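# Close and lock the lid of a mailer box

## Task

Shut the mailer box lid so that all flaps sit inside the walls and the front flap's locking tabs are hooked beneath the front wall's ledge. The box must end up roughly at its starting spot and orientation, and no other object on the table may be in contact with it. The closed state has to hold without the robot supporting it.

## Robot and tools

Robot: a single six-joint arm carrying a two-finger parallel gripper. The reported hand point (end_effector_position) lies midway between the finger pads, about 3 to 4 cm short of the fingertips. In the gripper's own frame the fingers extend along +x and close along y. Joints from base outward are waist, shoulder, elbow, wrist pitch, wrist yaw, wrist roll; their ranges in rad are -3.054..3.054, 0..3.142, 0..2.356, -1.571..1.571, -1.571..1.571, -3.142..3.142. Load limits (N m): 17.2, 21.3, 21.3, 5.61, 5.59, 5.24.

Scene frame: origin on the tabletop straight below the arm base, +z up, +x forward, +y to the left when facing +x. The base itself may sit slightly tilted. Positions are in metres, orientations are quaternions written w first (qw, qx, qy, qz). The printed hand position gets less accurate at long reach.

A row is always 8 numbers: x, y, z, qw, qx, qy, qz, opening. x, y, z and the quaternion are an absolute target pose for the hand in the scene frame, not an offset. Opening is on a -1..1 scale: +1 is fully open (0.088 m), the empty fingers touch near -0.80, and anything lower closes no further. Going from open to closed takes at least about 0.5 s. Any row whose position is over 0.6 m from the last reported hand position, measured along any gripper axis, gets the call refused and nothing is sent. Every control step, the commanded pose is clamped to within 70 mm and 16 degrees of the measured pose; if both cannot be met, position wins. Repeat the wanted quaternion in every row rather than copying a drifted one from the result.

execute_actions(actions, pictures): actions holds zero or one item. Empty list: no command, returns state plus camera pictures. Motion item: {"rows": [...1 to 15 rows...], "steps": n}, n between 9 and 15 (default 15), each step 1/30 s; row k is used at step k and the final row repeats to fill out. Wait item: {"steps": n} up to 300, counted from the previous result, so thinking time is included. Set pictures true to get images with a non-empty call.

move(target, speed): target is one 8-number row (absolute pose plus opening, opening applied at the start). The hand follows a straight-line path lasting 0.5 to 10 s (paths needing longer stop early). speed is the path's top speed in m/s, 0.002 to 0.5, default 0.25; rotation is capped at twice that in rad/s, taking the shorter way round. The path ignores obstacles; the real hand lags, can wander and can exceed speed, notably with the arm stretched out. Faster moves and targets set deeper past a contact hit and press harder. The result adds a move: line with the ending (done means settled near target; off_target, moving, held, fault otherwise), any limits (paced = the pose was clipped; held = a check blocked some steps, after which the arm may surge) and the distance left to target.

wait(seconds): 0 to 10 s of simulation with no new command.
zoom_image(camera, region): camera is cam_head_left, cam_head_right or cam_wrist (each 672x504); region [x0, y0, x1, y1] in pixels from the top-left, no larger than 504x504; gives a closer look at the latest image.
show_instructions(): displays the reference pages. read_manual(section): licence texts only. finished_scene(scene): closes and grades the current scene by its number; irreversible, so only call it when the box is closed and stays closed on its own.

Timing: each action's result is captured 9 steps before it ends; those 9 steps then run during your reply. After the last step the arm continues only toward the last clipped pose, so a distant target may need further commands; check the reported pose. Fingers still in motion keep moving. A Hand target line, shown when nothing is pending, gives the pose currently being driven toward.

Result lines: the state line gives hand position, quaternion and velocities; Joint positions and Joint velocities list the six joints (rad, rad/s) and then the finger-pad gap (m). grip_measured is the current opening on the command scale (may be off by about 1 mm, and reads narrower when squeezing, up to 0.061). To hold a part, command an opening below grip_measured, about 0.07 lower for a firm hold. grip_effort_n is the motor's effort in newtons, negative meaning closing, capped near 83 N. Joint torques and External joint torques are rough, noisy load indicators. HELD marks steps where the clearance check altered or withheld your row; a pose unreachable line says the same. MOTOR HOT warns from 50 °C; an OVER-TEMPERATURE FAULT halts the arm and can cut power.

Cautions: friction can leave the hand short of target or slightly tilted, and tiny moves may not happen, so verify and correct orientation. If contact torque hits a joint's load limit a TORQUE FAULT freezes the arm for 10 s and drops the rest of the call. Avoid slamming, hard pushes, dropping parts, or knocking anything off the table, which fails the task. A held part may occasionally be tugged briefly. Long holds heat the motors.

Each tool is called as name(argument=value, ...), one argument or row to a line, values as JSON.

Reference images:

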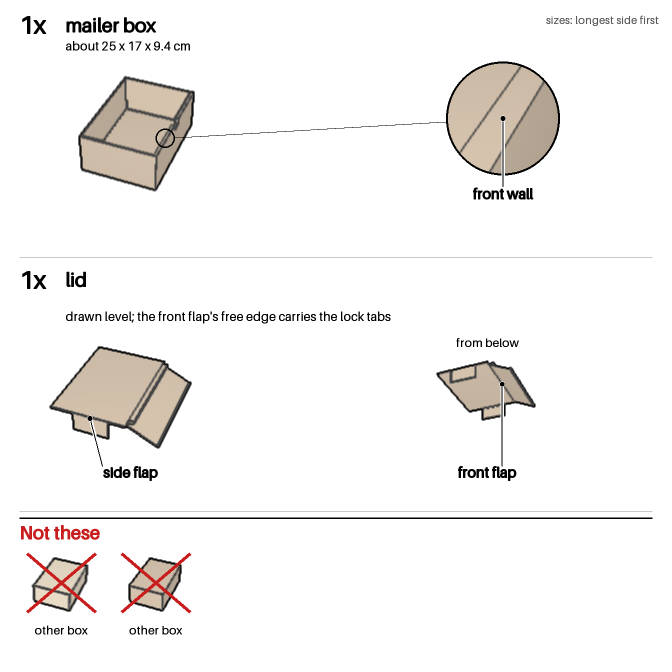

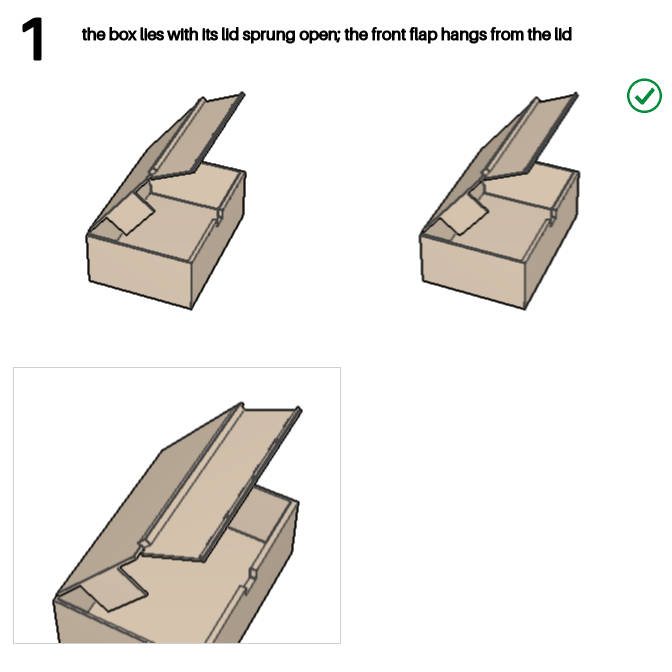

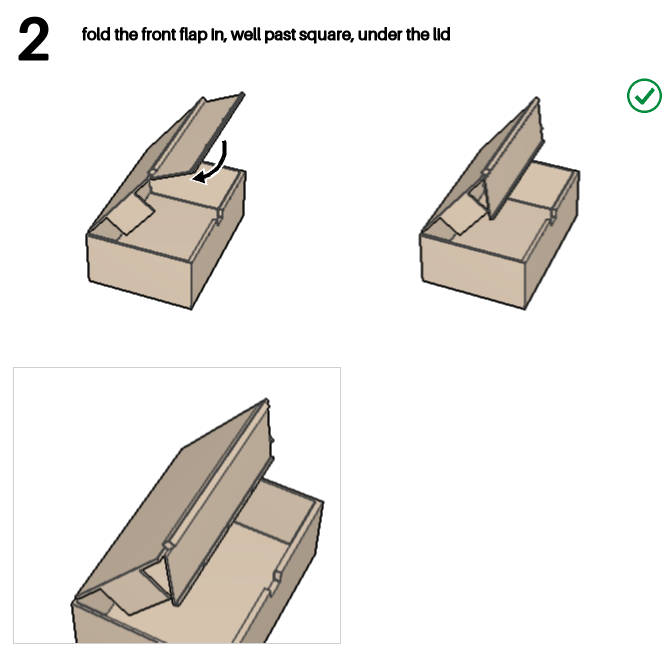

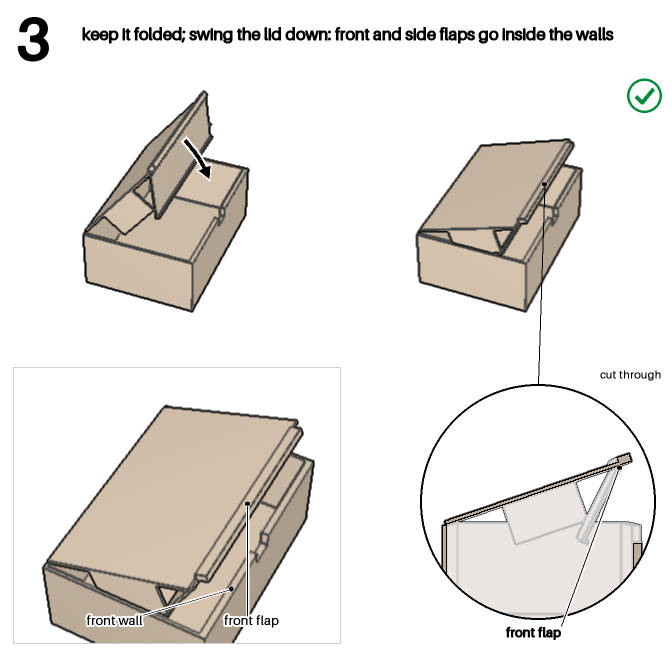

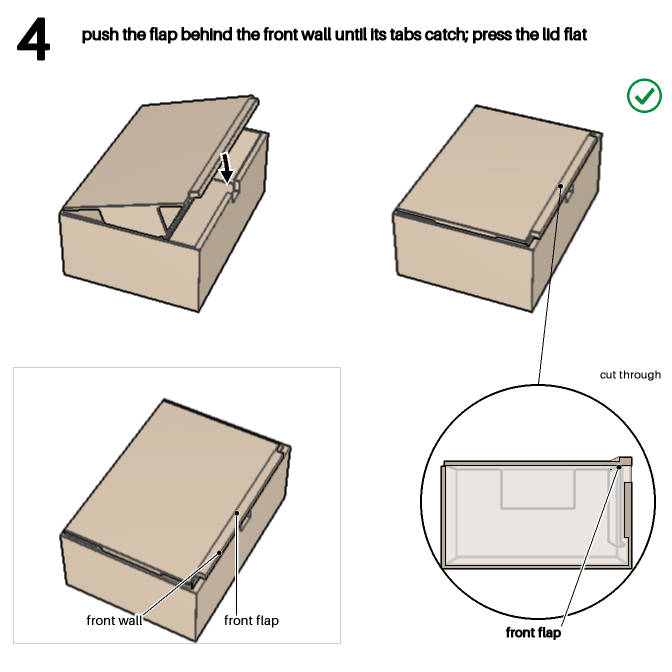

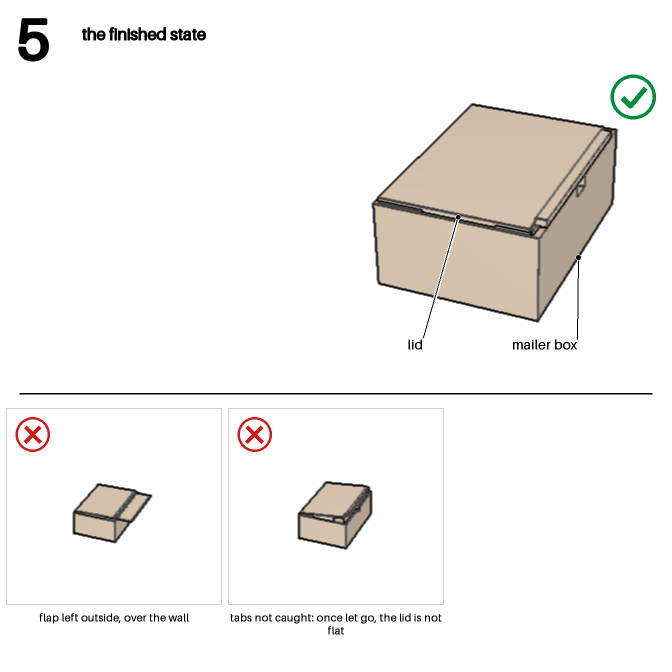

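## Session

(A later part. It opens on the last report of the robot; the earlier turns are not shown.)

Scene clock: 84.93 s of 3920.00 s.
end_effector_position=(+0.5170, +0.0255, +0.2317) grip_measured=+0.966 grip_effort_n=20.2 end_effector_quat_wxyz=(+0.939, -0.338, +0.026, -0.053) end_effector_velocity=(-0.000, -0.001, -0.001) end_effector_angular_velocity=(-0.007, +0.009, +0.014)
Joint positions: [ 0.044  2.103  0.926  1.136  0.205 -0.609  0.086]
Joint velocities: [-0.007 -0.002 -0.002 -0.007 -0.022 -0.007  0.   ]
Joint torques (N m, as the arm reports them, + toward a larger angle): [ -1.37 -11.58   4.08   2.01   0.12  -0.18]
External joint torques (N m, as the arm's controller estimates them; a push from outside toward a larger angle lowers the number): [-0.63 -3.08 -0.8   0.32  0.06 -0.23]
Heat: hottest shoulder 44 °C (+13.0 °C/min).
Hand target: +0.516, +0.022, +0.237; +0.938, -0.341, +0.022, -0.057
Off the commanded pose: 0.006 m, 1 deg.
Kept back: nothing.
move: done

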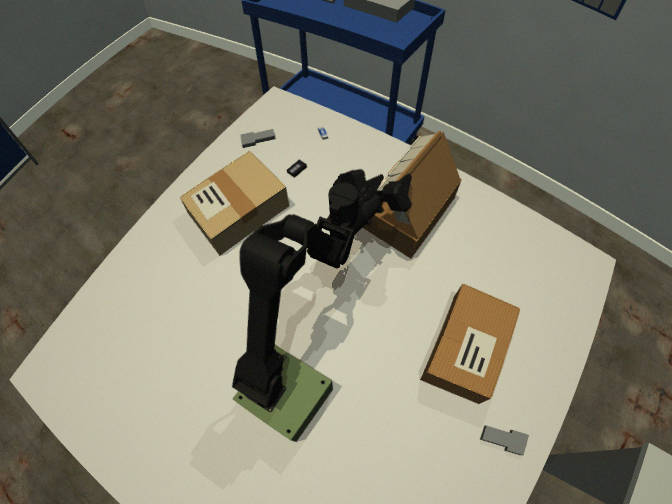

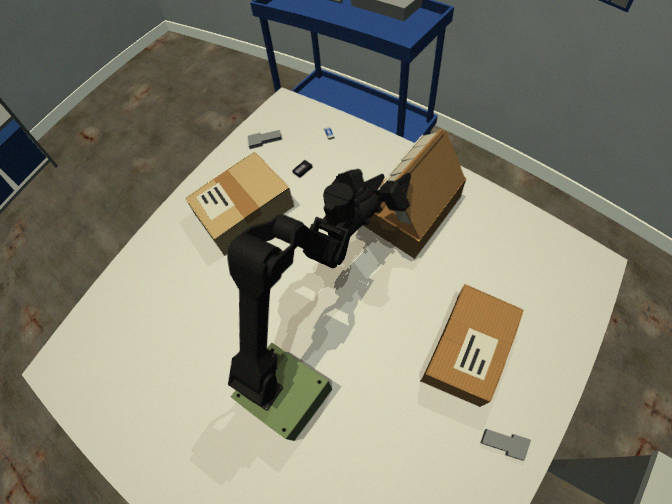

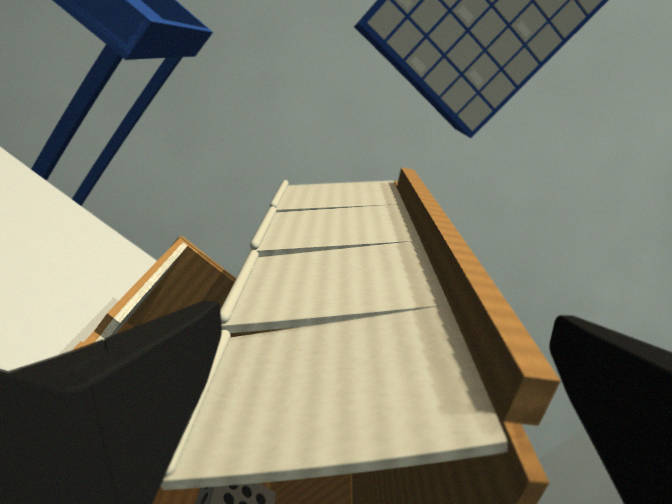

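move(
  target=[0.516,0.014,0.230,0.989,-0.130,0.008,-0.060,0.97],
  speed=0.2,
)

move(
  target=[0.516,0.014,0.212,0.989,0.130,-0.008,-0.060,0.97],
  speed=0.2,
)

Scene clock: 90.60 s of 3920.00 s.
end_effector_position=(+0.5167, +0.0182, +0.2374) grip_measured=+0.966 grip_effort_n=19.8 end_effector_quat_wxyz=(+0.989, -0.133, +0.001, -0.057) end_effector_velocity=(-0.001, -0.000, -0.002) end_effector_angular_velocity=(+0.021, +0.015, +0.004)
Joint positions: [ 0.023  2.104  0.921  1.171  0.182 -0.189  0.086]
Joint velocities: [-0.002 -0.007 -0.002 -0.022 -0.007  0.022  0.   ]
Joint torques (N m, as the arm reports them, + toward a larger angle): [-1.39 -8.35  4.05  1.99  0.05  0.18]
External joint torques (N m, as the arm's controller estimates them; a push from outside toward a larger angle lowers the number): [-0.66  0.21 -0.85  0.28  0.    0.16]
Heat: hottest shoulder 45 °C (+13.1 °C/min).
Hand target: +0.516, +0.014, +0.230; +0.990, -0.130, +0.008, -0.060
Off the commanded pose: 0.009 m, 1 deg.
Kept back: nothing.
After step 90, 1.13 s passed at rest.
move: off_target

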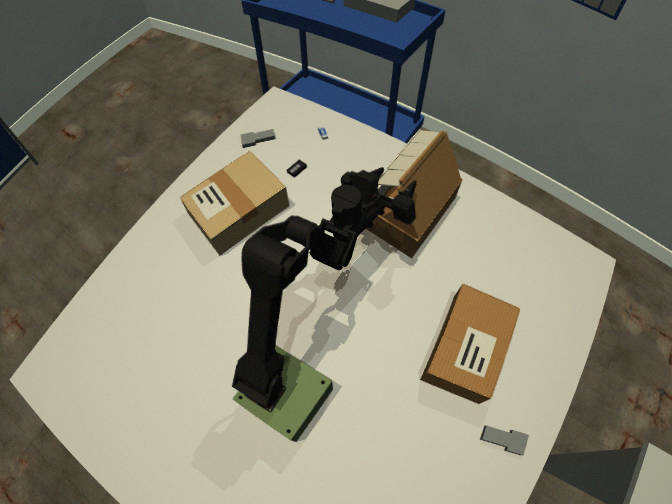

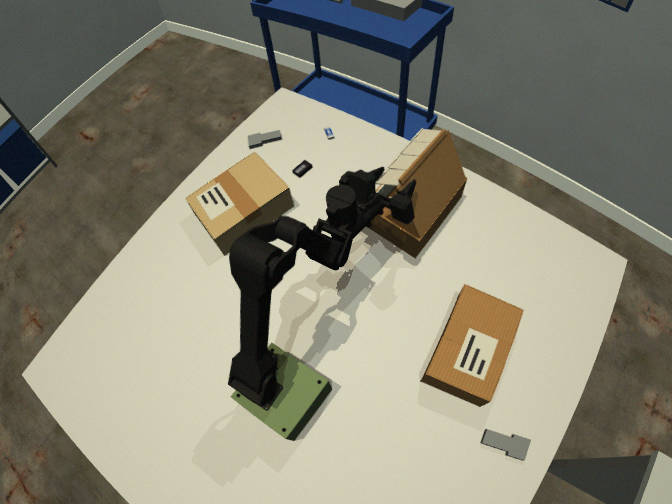

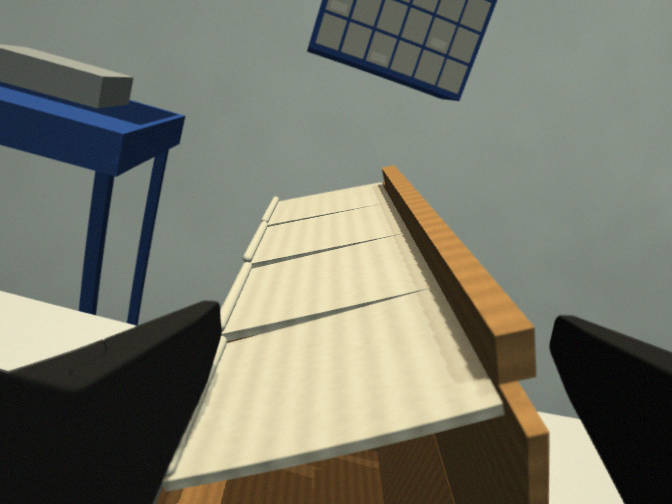

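Scene clock: 92.40 s of 3920.00 s.
end_effector_position=(+0.5171, +0.0169, +0.2204) grip_measured=+0.967 grip_effort_n=19.3 end_effector_quat_wxyz=(+0.990, +0.127, -0.015, -0.055) end_effector_velocity=(-0.000, -0.003, -0.000) end_effector_angular_velocity=(+0.022, -0.005, +0.001)
Joint positions: [0.023 2.165 0.918 1.238 0.182 0.333 0.086]
Joint velocities: [-0.007  0.002 -0.002  0.007 -0.007  0.022 -0.   ]
Joint torques (N m, as the arm reports them, + toward a larger angle): [-1.02 -8.41  3.63  1.96  0.19  0.17]
External joint torques (N m, as the arm's controller estimates them; a push from outside toward a larger angle lowers the number): [-0.23  0.22 -0.98  0.26  0.13  0.18]
Heat: hottest shoulder 45 °C (+12.1 °C/min).
Hand target: +0.516, +0.014, +0.212; +0.990, +0.130, -0.008, -0.060
Off the commanded pose: 0.009 m, 1 deg.
Kept back: nothing.
move: off_target

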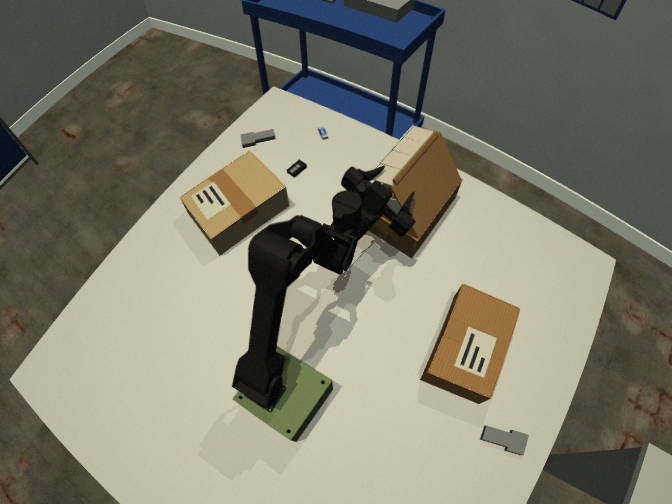

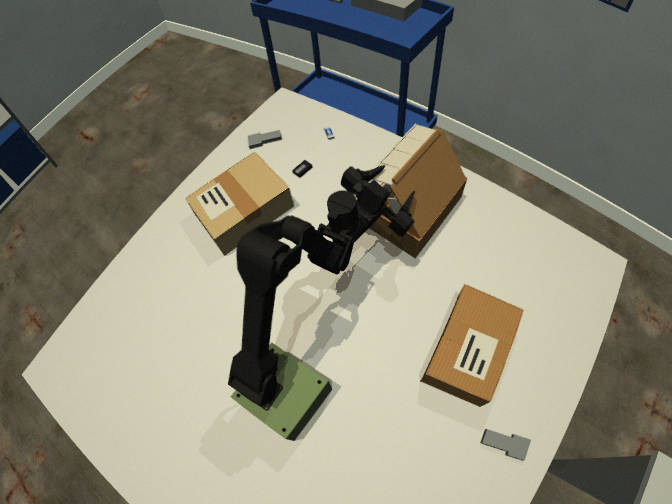

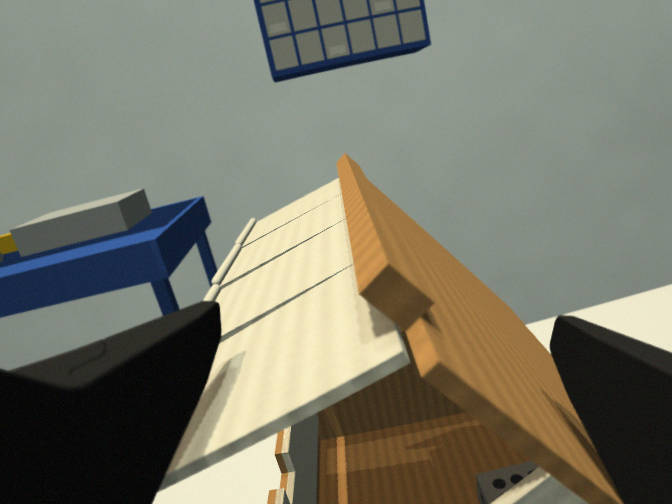

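move(
  target=[0.514,-0.011,0.186,0.989,0.130,-0.008,-0.060,0.97],
  speed=0.1,
)

Scene clock: 94.07 s of 3920.00 s.
end_effector_position=(+0.5153, -0.0059, +0.1947) grip_measured=+0.967 grip_effort_n=19.8 end_effector_quat_wxyz=(+0.990, +0.128, -0.015, -0.054) end_effector_velocity=(+0.001, -0.001, -0.001) end_effector_angular_velocity=(-0.022, +0.001, +0.014)
Joint positions: [-0.034  2.257  0.907  1.342  0.124  0.335  0.086]
Joint velocities: [-0.007  0.007  0.002  0.007 -0.022 -0.022 -0.   ]
Joint torques (N m, as the arm reports them, + toward a larger angle): [-1.5  -8.34  3.43  1.89  0.1   0.14]
External joint torques (N m, as the arm's controller estimates them; a push from outside toward a larger angle lowers the number): [-0.79  0.42 -0.76  0.17  0.05  0.15]
Heat: hottest shoulder 45 °C (+12.2 °C/min).
Hand target: +0.514, -0.011, +0.186; +0.990, +0.130, -0.008, -0.060
Off the commanded pose: 0.010 m, 1 deg.
Kept back: nothing.
move: off_target

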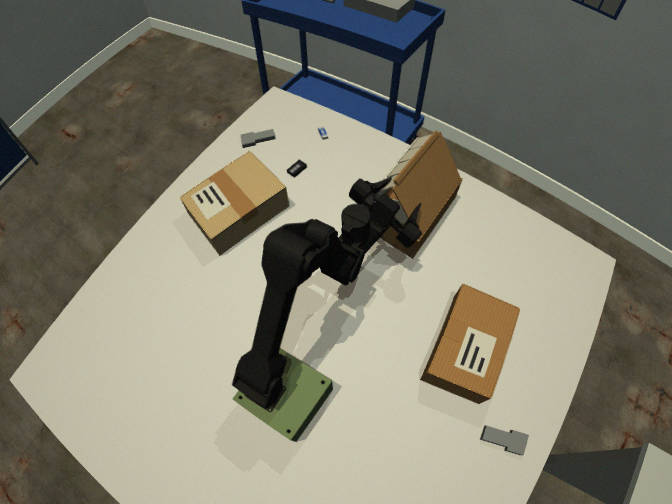

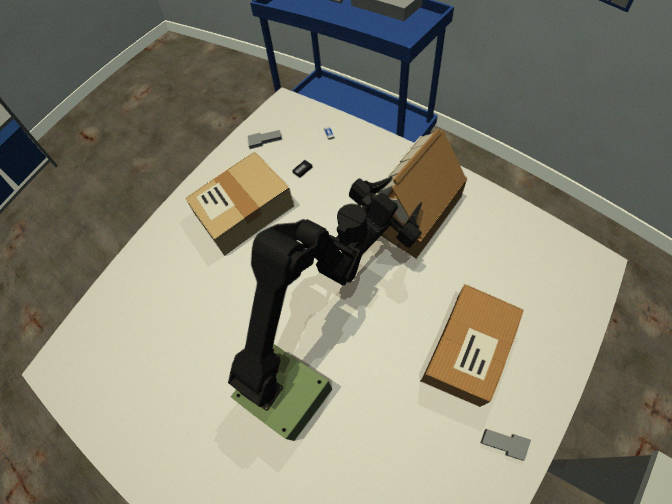

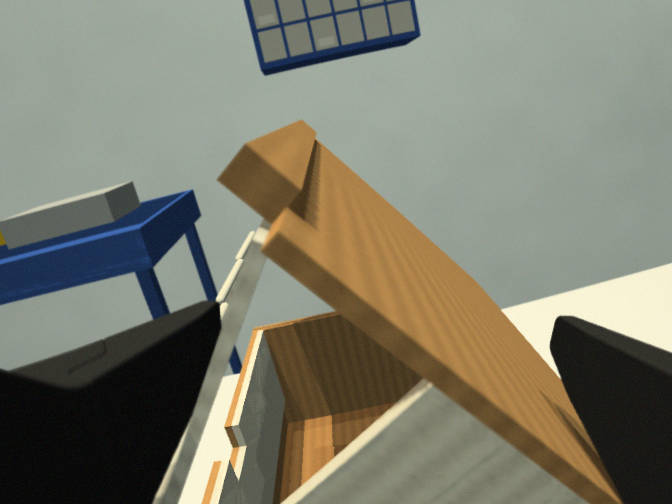

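move(
  target=[0.514,0.008,0.196,0.989,0.130,-0.008,-0.060,0.1],
  speed=0.06,
)

Scene clock: 95.13 s of 3920.00 s.
end_effector_position=(+0.5148, +0.0008, +0.1950) grip_measured=+0.113 grip_effort_n=-55.6 end_effector_quat_wxyz=(+0.989, +0.127, -0.011, -0.068) end_effector_velocity=(-0.001, -0.000, -0.002) end_effector_angular_velocity=(-0.008, +0.018, -0.006)
Joint positions: [-0.006  2.243  0.907  1.313  0.177  0.335  0.045]
Joint velocities: [ 0.002 -0.007 -0.002 -0.022  0.007 -0.007 -0.001]
Joint torques (N m, as the arm reports them, + toward a larger angle): [  0.37 -11.09   3.3    1.34  -0.19   0.18]
External joint torques (N m, as the arm's controller estimates them; a push from outside toward a larger angle lowers the number): [ 1.11 -2.41 -0.91 -0.35 -0.25  0.18]
Heat: hottest shoulder 45 °C (+11.2 °C/min).
Hand target: +0.514, +0.008, +0.196; +0.990, +0.130, -0.008, -0.060
Off the commanded pose: 0.007 m, 1 deg.
Kept back: nothing.
move: done

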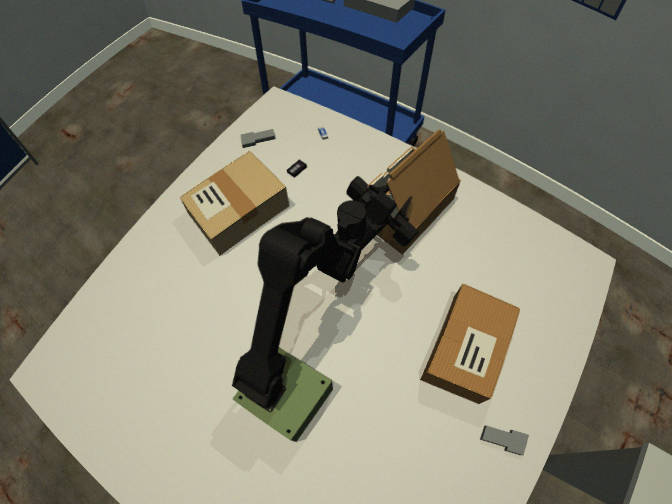

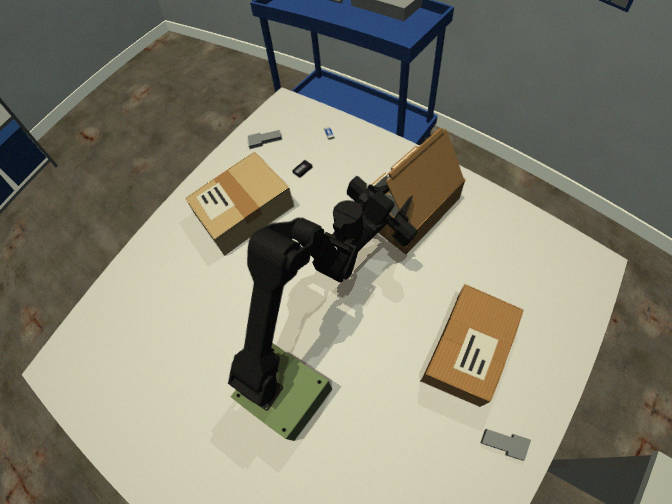

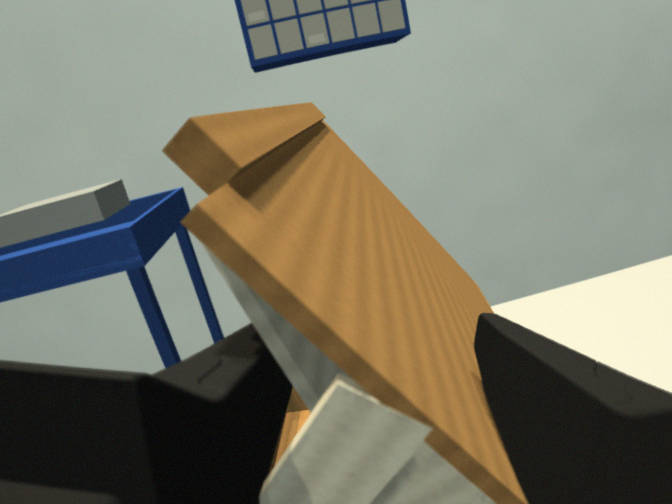

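move(
  target=[0.512,0.006,0.203,0.981,0.173,-0.011,-0.060,0.4],
  speed=0.06,
)

zoom_image(
  camera="cam_head_right",
  region=[330, 110, 490, 270],
)

Scene clock: 96.53 s of 3920.00 s.
end_effector_position=(+0.5138, +0.0026, +0.2022) grip_measured=+0.397 grip_effort_n=15.6 end_effector_quat_wxyz=(+0.984, +0.166, -0.014, -0.065) end_effector_velocity=(-0.000, -0.001, -0.004) end_effector_angular_velocity=(+0.006, +0.021, +0.003)
Joint positions: [-0.004  2.216  0.901  1.293  0.174  0.414  0.058]
Joint velocities: [-0.002 -0.002 -0.002 -0.022 -0.007  0.007 -0.   ]
Joint torques (N m, as the arm reports them, + toward a larger angle): [ -0.32 -11.43   3.03   1.45  -0.18   0.32]
External joint torques (N m, as the arm's controller estimates them; a push from outside toward a larger angle lowers the number): [ 0.43 -2.8  -1.29 -0.24 -0.24  0.33]
Heat: hottest shoulder 45 °C (+11.1 °C/min).
Hand target: +0.512, +0.006, +0.203; +0.983, +0.173, -0.011, -0.060
Off the commanded pose: 0.004 m, 1 deg.
Kept back: nothing.
move: done

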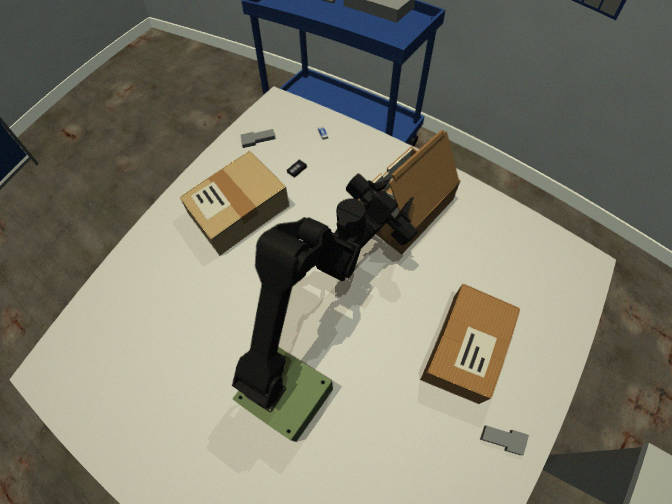

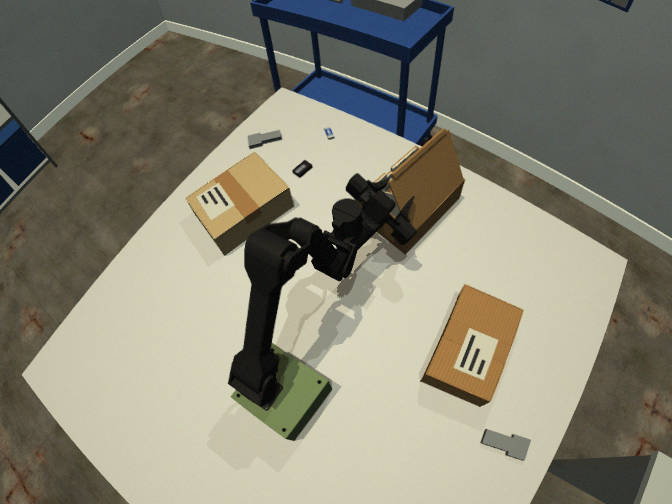

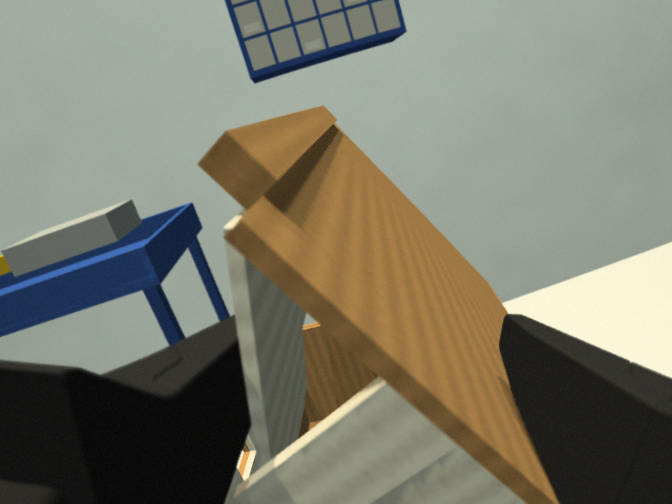

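Region (330, 110, 490, 270) of cam_head_right's 672x504 image, scaled by 3.150, with more detail than that image has.

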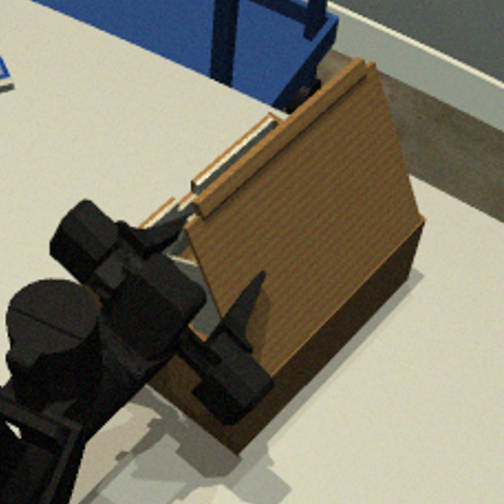

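move(
  target=[0.511,0.034,0.174,0.998,0,0,-0.061,0.35],
  speed=0.12,
)

move(
  target=[0.509,0.051,0.146,0.989,-0.130,0.008,-0.060,0.35],
  speed=0.1,
)

Scene clock: 99.00 s of 3920.00 s.
end_effector_position=(+0.5109, +0.0313, +0.1816) grip_measured=+0.354 grip_effort_n=-21.2 end_effector_quat_wxyz=(+0.998, +0.004, -0.007, -0.063) end_effector_velocity=(+0.000, +0.002, -0.005) end_effector_angular_velocity=(-0.009, +0.014, +0.009)
Joint positions: [0.076 2.288 0.904 1.371 0.248 0.087 0.056]
Joint velocities: [ 0.002  0.007  0.002 -0.007 -0.007 -0.007 -0.   ]
Joint torques (N m, as the arm reports them, + toward a larger angle): [-0.15 -8.19  3.75  1.83  0.02 -0.12]
External joint torques (N m, as the arm's controller estimates them; a push from outside toward a larger angle lowers the number): [ 0.59  0.52 -0.19  0.14 -0.03 -0.13]
Heat: hottest shoulder 45 °C (+11.0 °C/min).
Hand target: +0.511, +0.034, +0.174; +0.998, -0.000, +0.000, -0.061
Off the commanded pose: 0.008 m, 1 deg.
Kept back: nothing.
move: done

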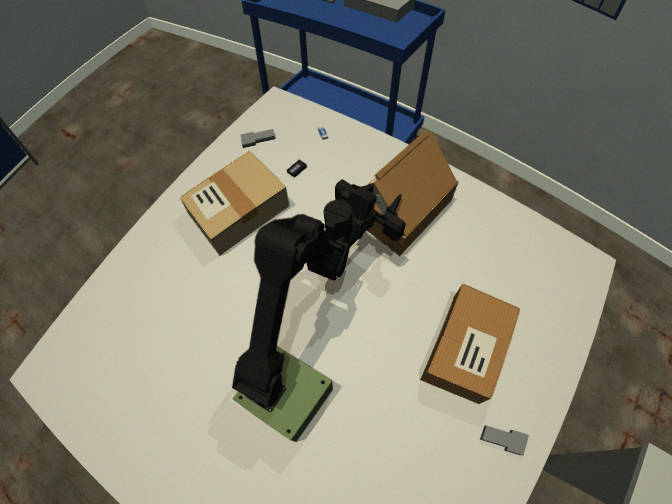

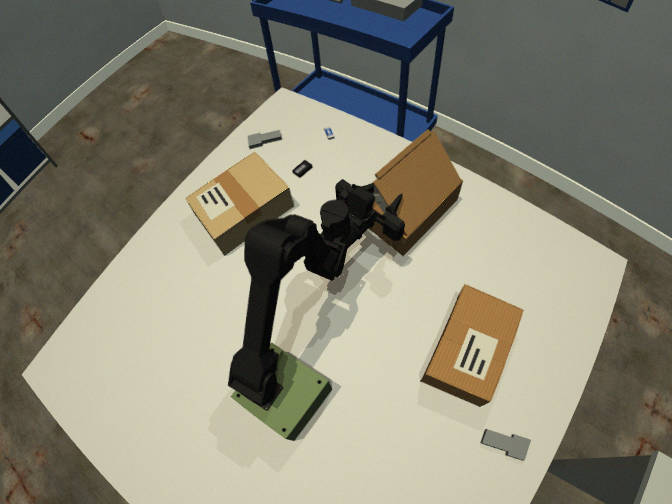

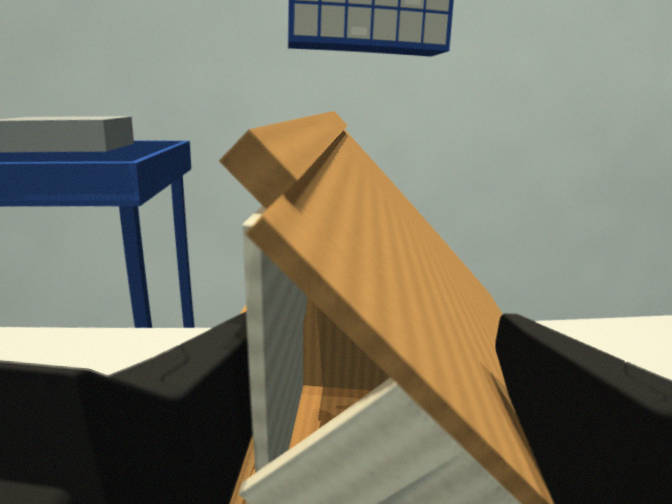

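Scene clock: 100.70 s of 3920.00 s.
end_effector_position=(+0.5099, +0.0500, +0.1554) grip_measured=+0.354 grip_effort_n=-20.2 end_effector_quat_wxyz=(+0.990, -0.126, -0.001, -0.061) end_effector_velocity=(+0.000, +0.002, -0.005) end_effector_angular_velocity=(-0.024, +0.015, +0.008)
Joint positions: [ 0.131  2.389  0.928  1.451  0.297 -0.175  0.056]
Joint velocities: [ 0.002  0.007  0.002 -0.007 -0.007 -0.022 -0.   ]
Joint torques (N m, as the arm reports them, + toward a larger angle): [-0.35 -8.14  3.29  1.71  0.1   0.06]
External joint torques (N m, as the arm's controller estimates them; a push from outside toward a larger angle lowers the number): [ 0.4   0.71 -0.26  0.03  0.05  0.04]
Heat: hottest shoulder 45 °C (+10.1 °C/min).
Hand target: +0.509, +0.051, +0.146; +0.990, -0.130, +0.008, -0.060
Off the commanded pose: 0.010 m, 1 deg.
Kept back: nothing.
move: off_target

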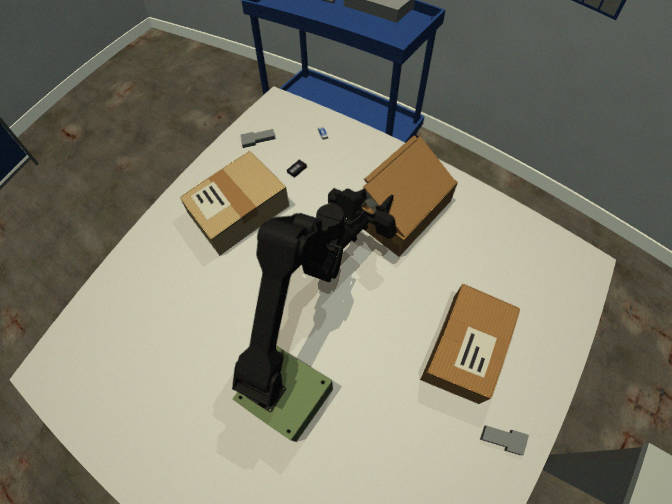

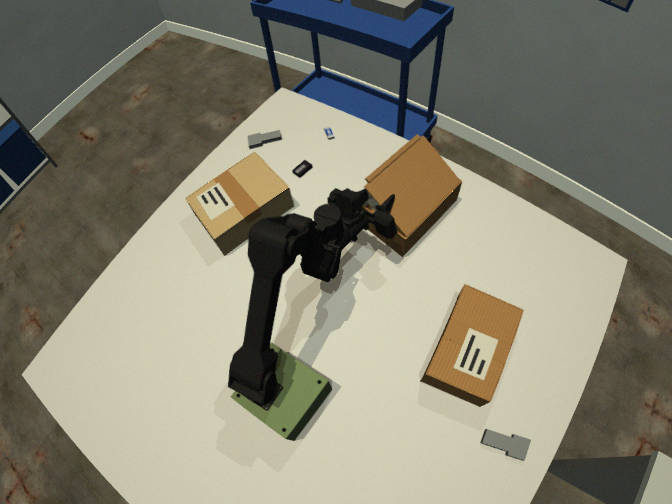

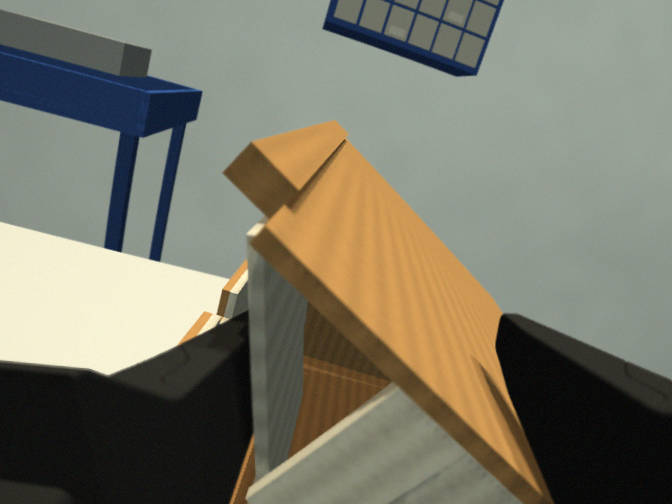

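move(
  target=[0.509,0.056,0.128,0.979,-0.190,0.012,-0.060,0.35],
  speed=0.06,
)

zoom_image(
  camera="cam_head_left",
  region=[330, 130, 470, 270],
)

Scene clock: 102.40 s of 3920.00 s.
end_effector_position=(+0.5106, +0.0560, +0.1404) grip_measured=+0.354 grip_effort_n=-20.2 end_effector_quat_wxyz=(+0.980, -0.188, -0.000, -0.061) end_effector_velocity=(+0.000, +0.002, -0.005) end_effector_angular_velocity=(-0.024, +0.015, +0.008)
Joint positions: [ 0.15   2.453  0.953  1.498  0.316 -0.301  0.056]
Joint velocities: [ 0.002  0.007  0.002 -0.007 -0.007 -0.022 -0.   ]
Joint torques (N m, as the arm reports them, + toward a larger angle): [-0.22 -7.66  2.89  1.56  0.14  0.24]
External joint torques (N m, as the arm's controller estimates them; a push from outside toward a larger angle lowers the number): [ 0.54  1.37 -0.49 -0.13  0.09  0.21]
Heat: hottest shoulder 44 °C (+8.1 °C/min).
Hand target: +0.509, +0.056, +0.128; +0.980, -0.190, +0.012, -0.060
Off the commanded pose: 0.013 m, 1 deg.
Kept back: nothing.
move: off_target

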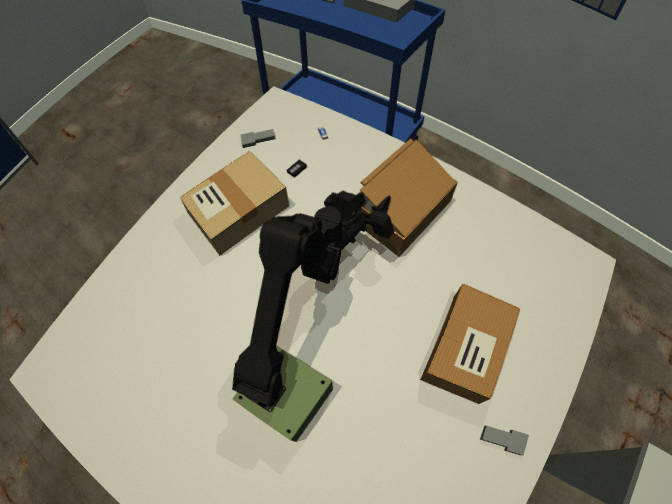

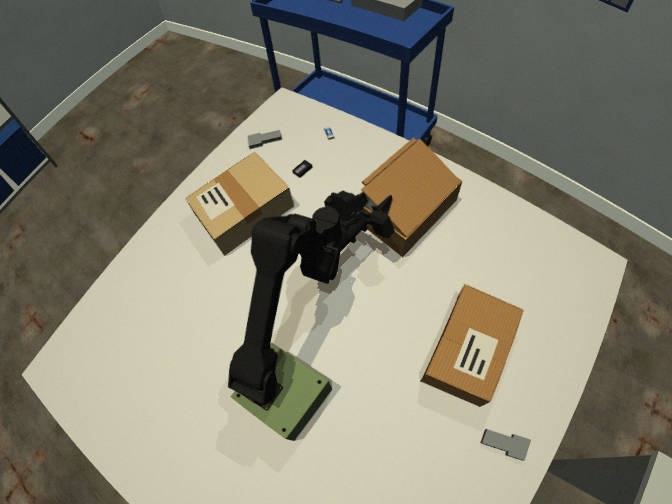

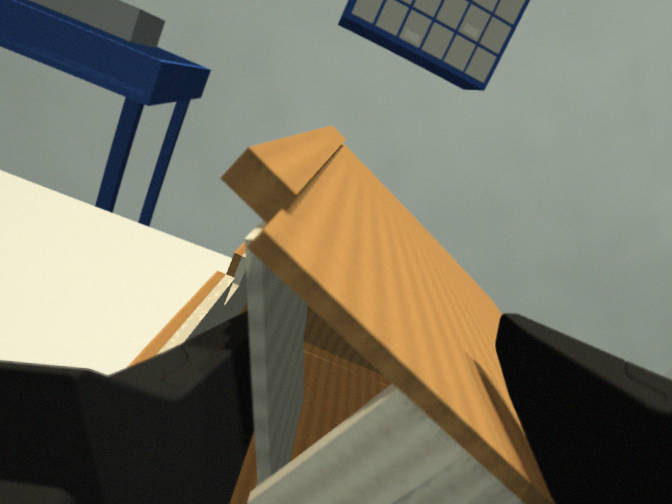

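Region (330, 130, 470, 270) of cam_head_left's 672x504 image, scaled by 3.600, with more detail than that image has.

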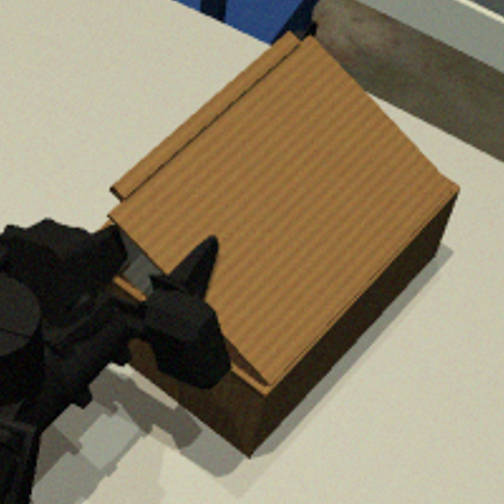

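move(
  target=[0.503,0.035,0.138,0.938,-0.1215,0.098,0.308,0.5],
  speed=0.15,
)

Scene clock: 106.87 s of 3920.00 s.
end_effector_position=(+0.5003, +0.0359, +0.1300) grip_measured=+0.497 grip_effort_n=15.6 end_effector_quat_wxyz=(+0.939, -0.115, +0.108, +0.306) end_effector_velocity=(+0.001, +0.001, +0.002) end_effector_angular_velocity=(+0.002, +0.004, +0.020)
Joint positions: [-0.18   2.315  1.015  0.968 -0.735 -0.308  0.063]
Joint velocities: [-0.002 -0.002  0.012 -0.022 -0.022 -0.007 -0.   ]
Joint torques (N m, as the arm reports them, + toward a larger angle): [ -1.12 -12.27   4.93   1.31  -0.34  -0.14]
External joint torques (N m, as the arm's controller estimates them; a push from outside toward a larger angle lowers the number): [-0.48 -3.13  0.61 -0.24 -0.23 -0.16]
Heat: hottest shoulder 45 °C (+8.0 °C/min).
Hand target: +0.503, +0.035, +0.138; +0.939, -0.121, +0.100, +0.307
Off the commanded pose: 0.009 m, 1 deg.
Kept back: nothing.
move: off_target

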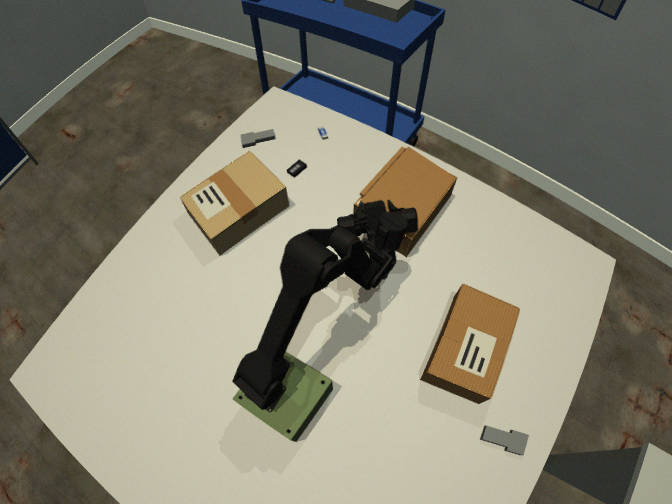

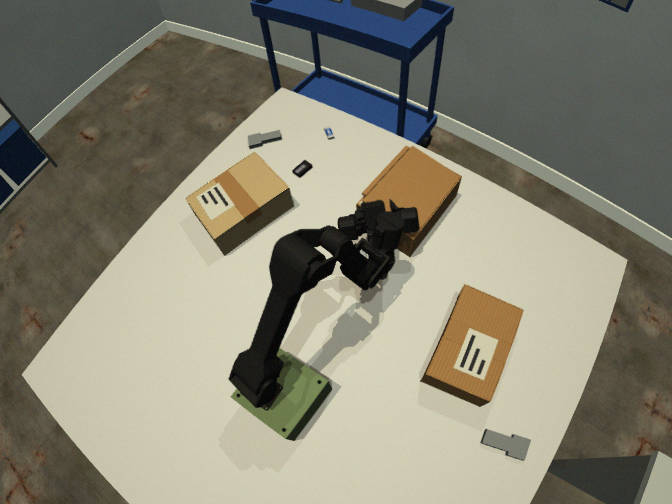

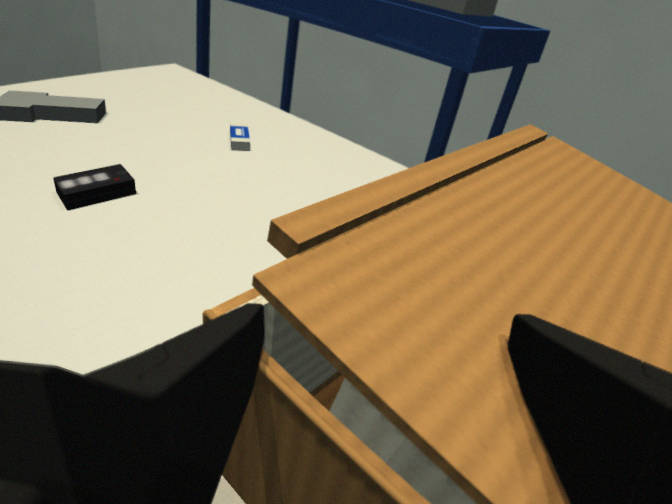

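execute_actions(
  actions=[],
)

Scene clock: 108.10 s of 3920.00 s.
end_effector_position=(+0.5003, +0.0357, +0.1299) grip_measured=+0.497 grip_effort_n=16.0 end_effector_quat_wxyz=(+0.938, -0.115, +0.108, +0.307) end_effector_velocity=(-0.002, +0.004, +0.002) end_effector_angular_velocity=(+0.001, -0.001, +0.025)
Joint positions: [-0.181  2.315  1.016  0.965 -0.737 -0.31   0.063]
Joint velocities: [ 0.002 -0.007 -0.002 -0.007 -0.022 -0.007 -0.   ]
Joint torques (N m, as the arm reports them, + toward a larger angle): [ -1.03 -12.2    4.73   1.37  -0.29  -0.15]
External joint torques (N m, as the arm's controller estimates them; a push from outside toward a larger angle lowers the number): [-0.35 -3.06  0.43 -0.18 -0.17 -0.17]
Heat: hottest shoulder 45 °C (+8.1 °C/min).
Hand target: +0.503, +0.035, +0.138; +0.939, -0.121, +0.100, +0.307
Off the commanded pose: 0.009 m, 1 deg.
Kept back: nothing.
Steps of this call (steps 1 to 37: nothing new was sent). Readings (end_effector_position):
1: (+0.5003, +0.0359, +0.1300)
2: (+0.5003, +0.0358, +0.1299)
4: (+0.5003, +0.0358, +0.1299)
8: (+0.5003, +0.0359, +0.1299)
37: the state above

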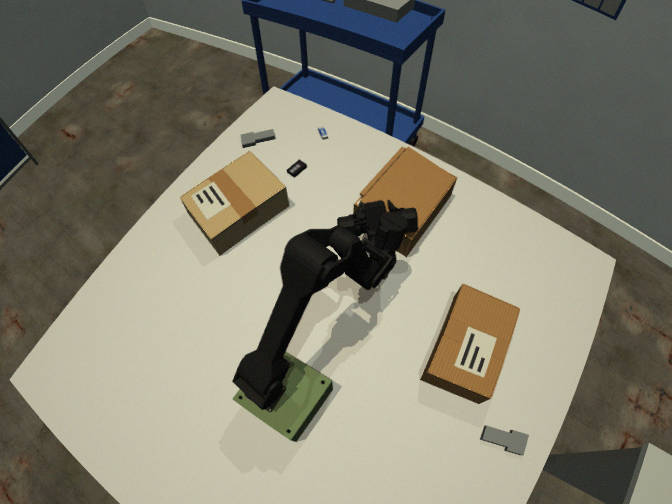

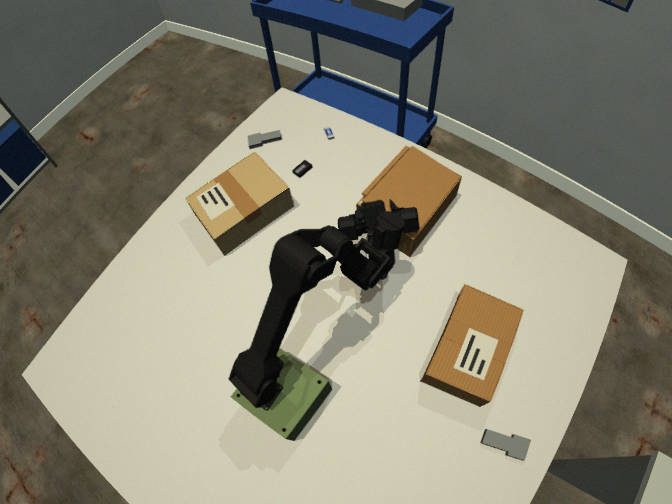

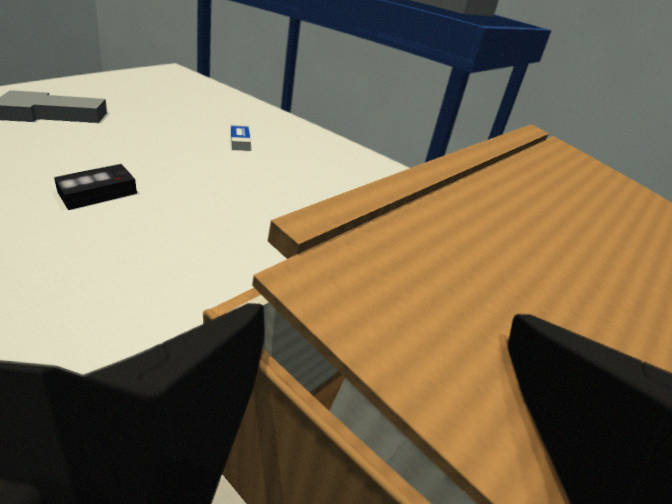

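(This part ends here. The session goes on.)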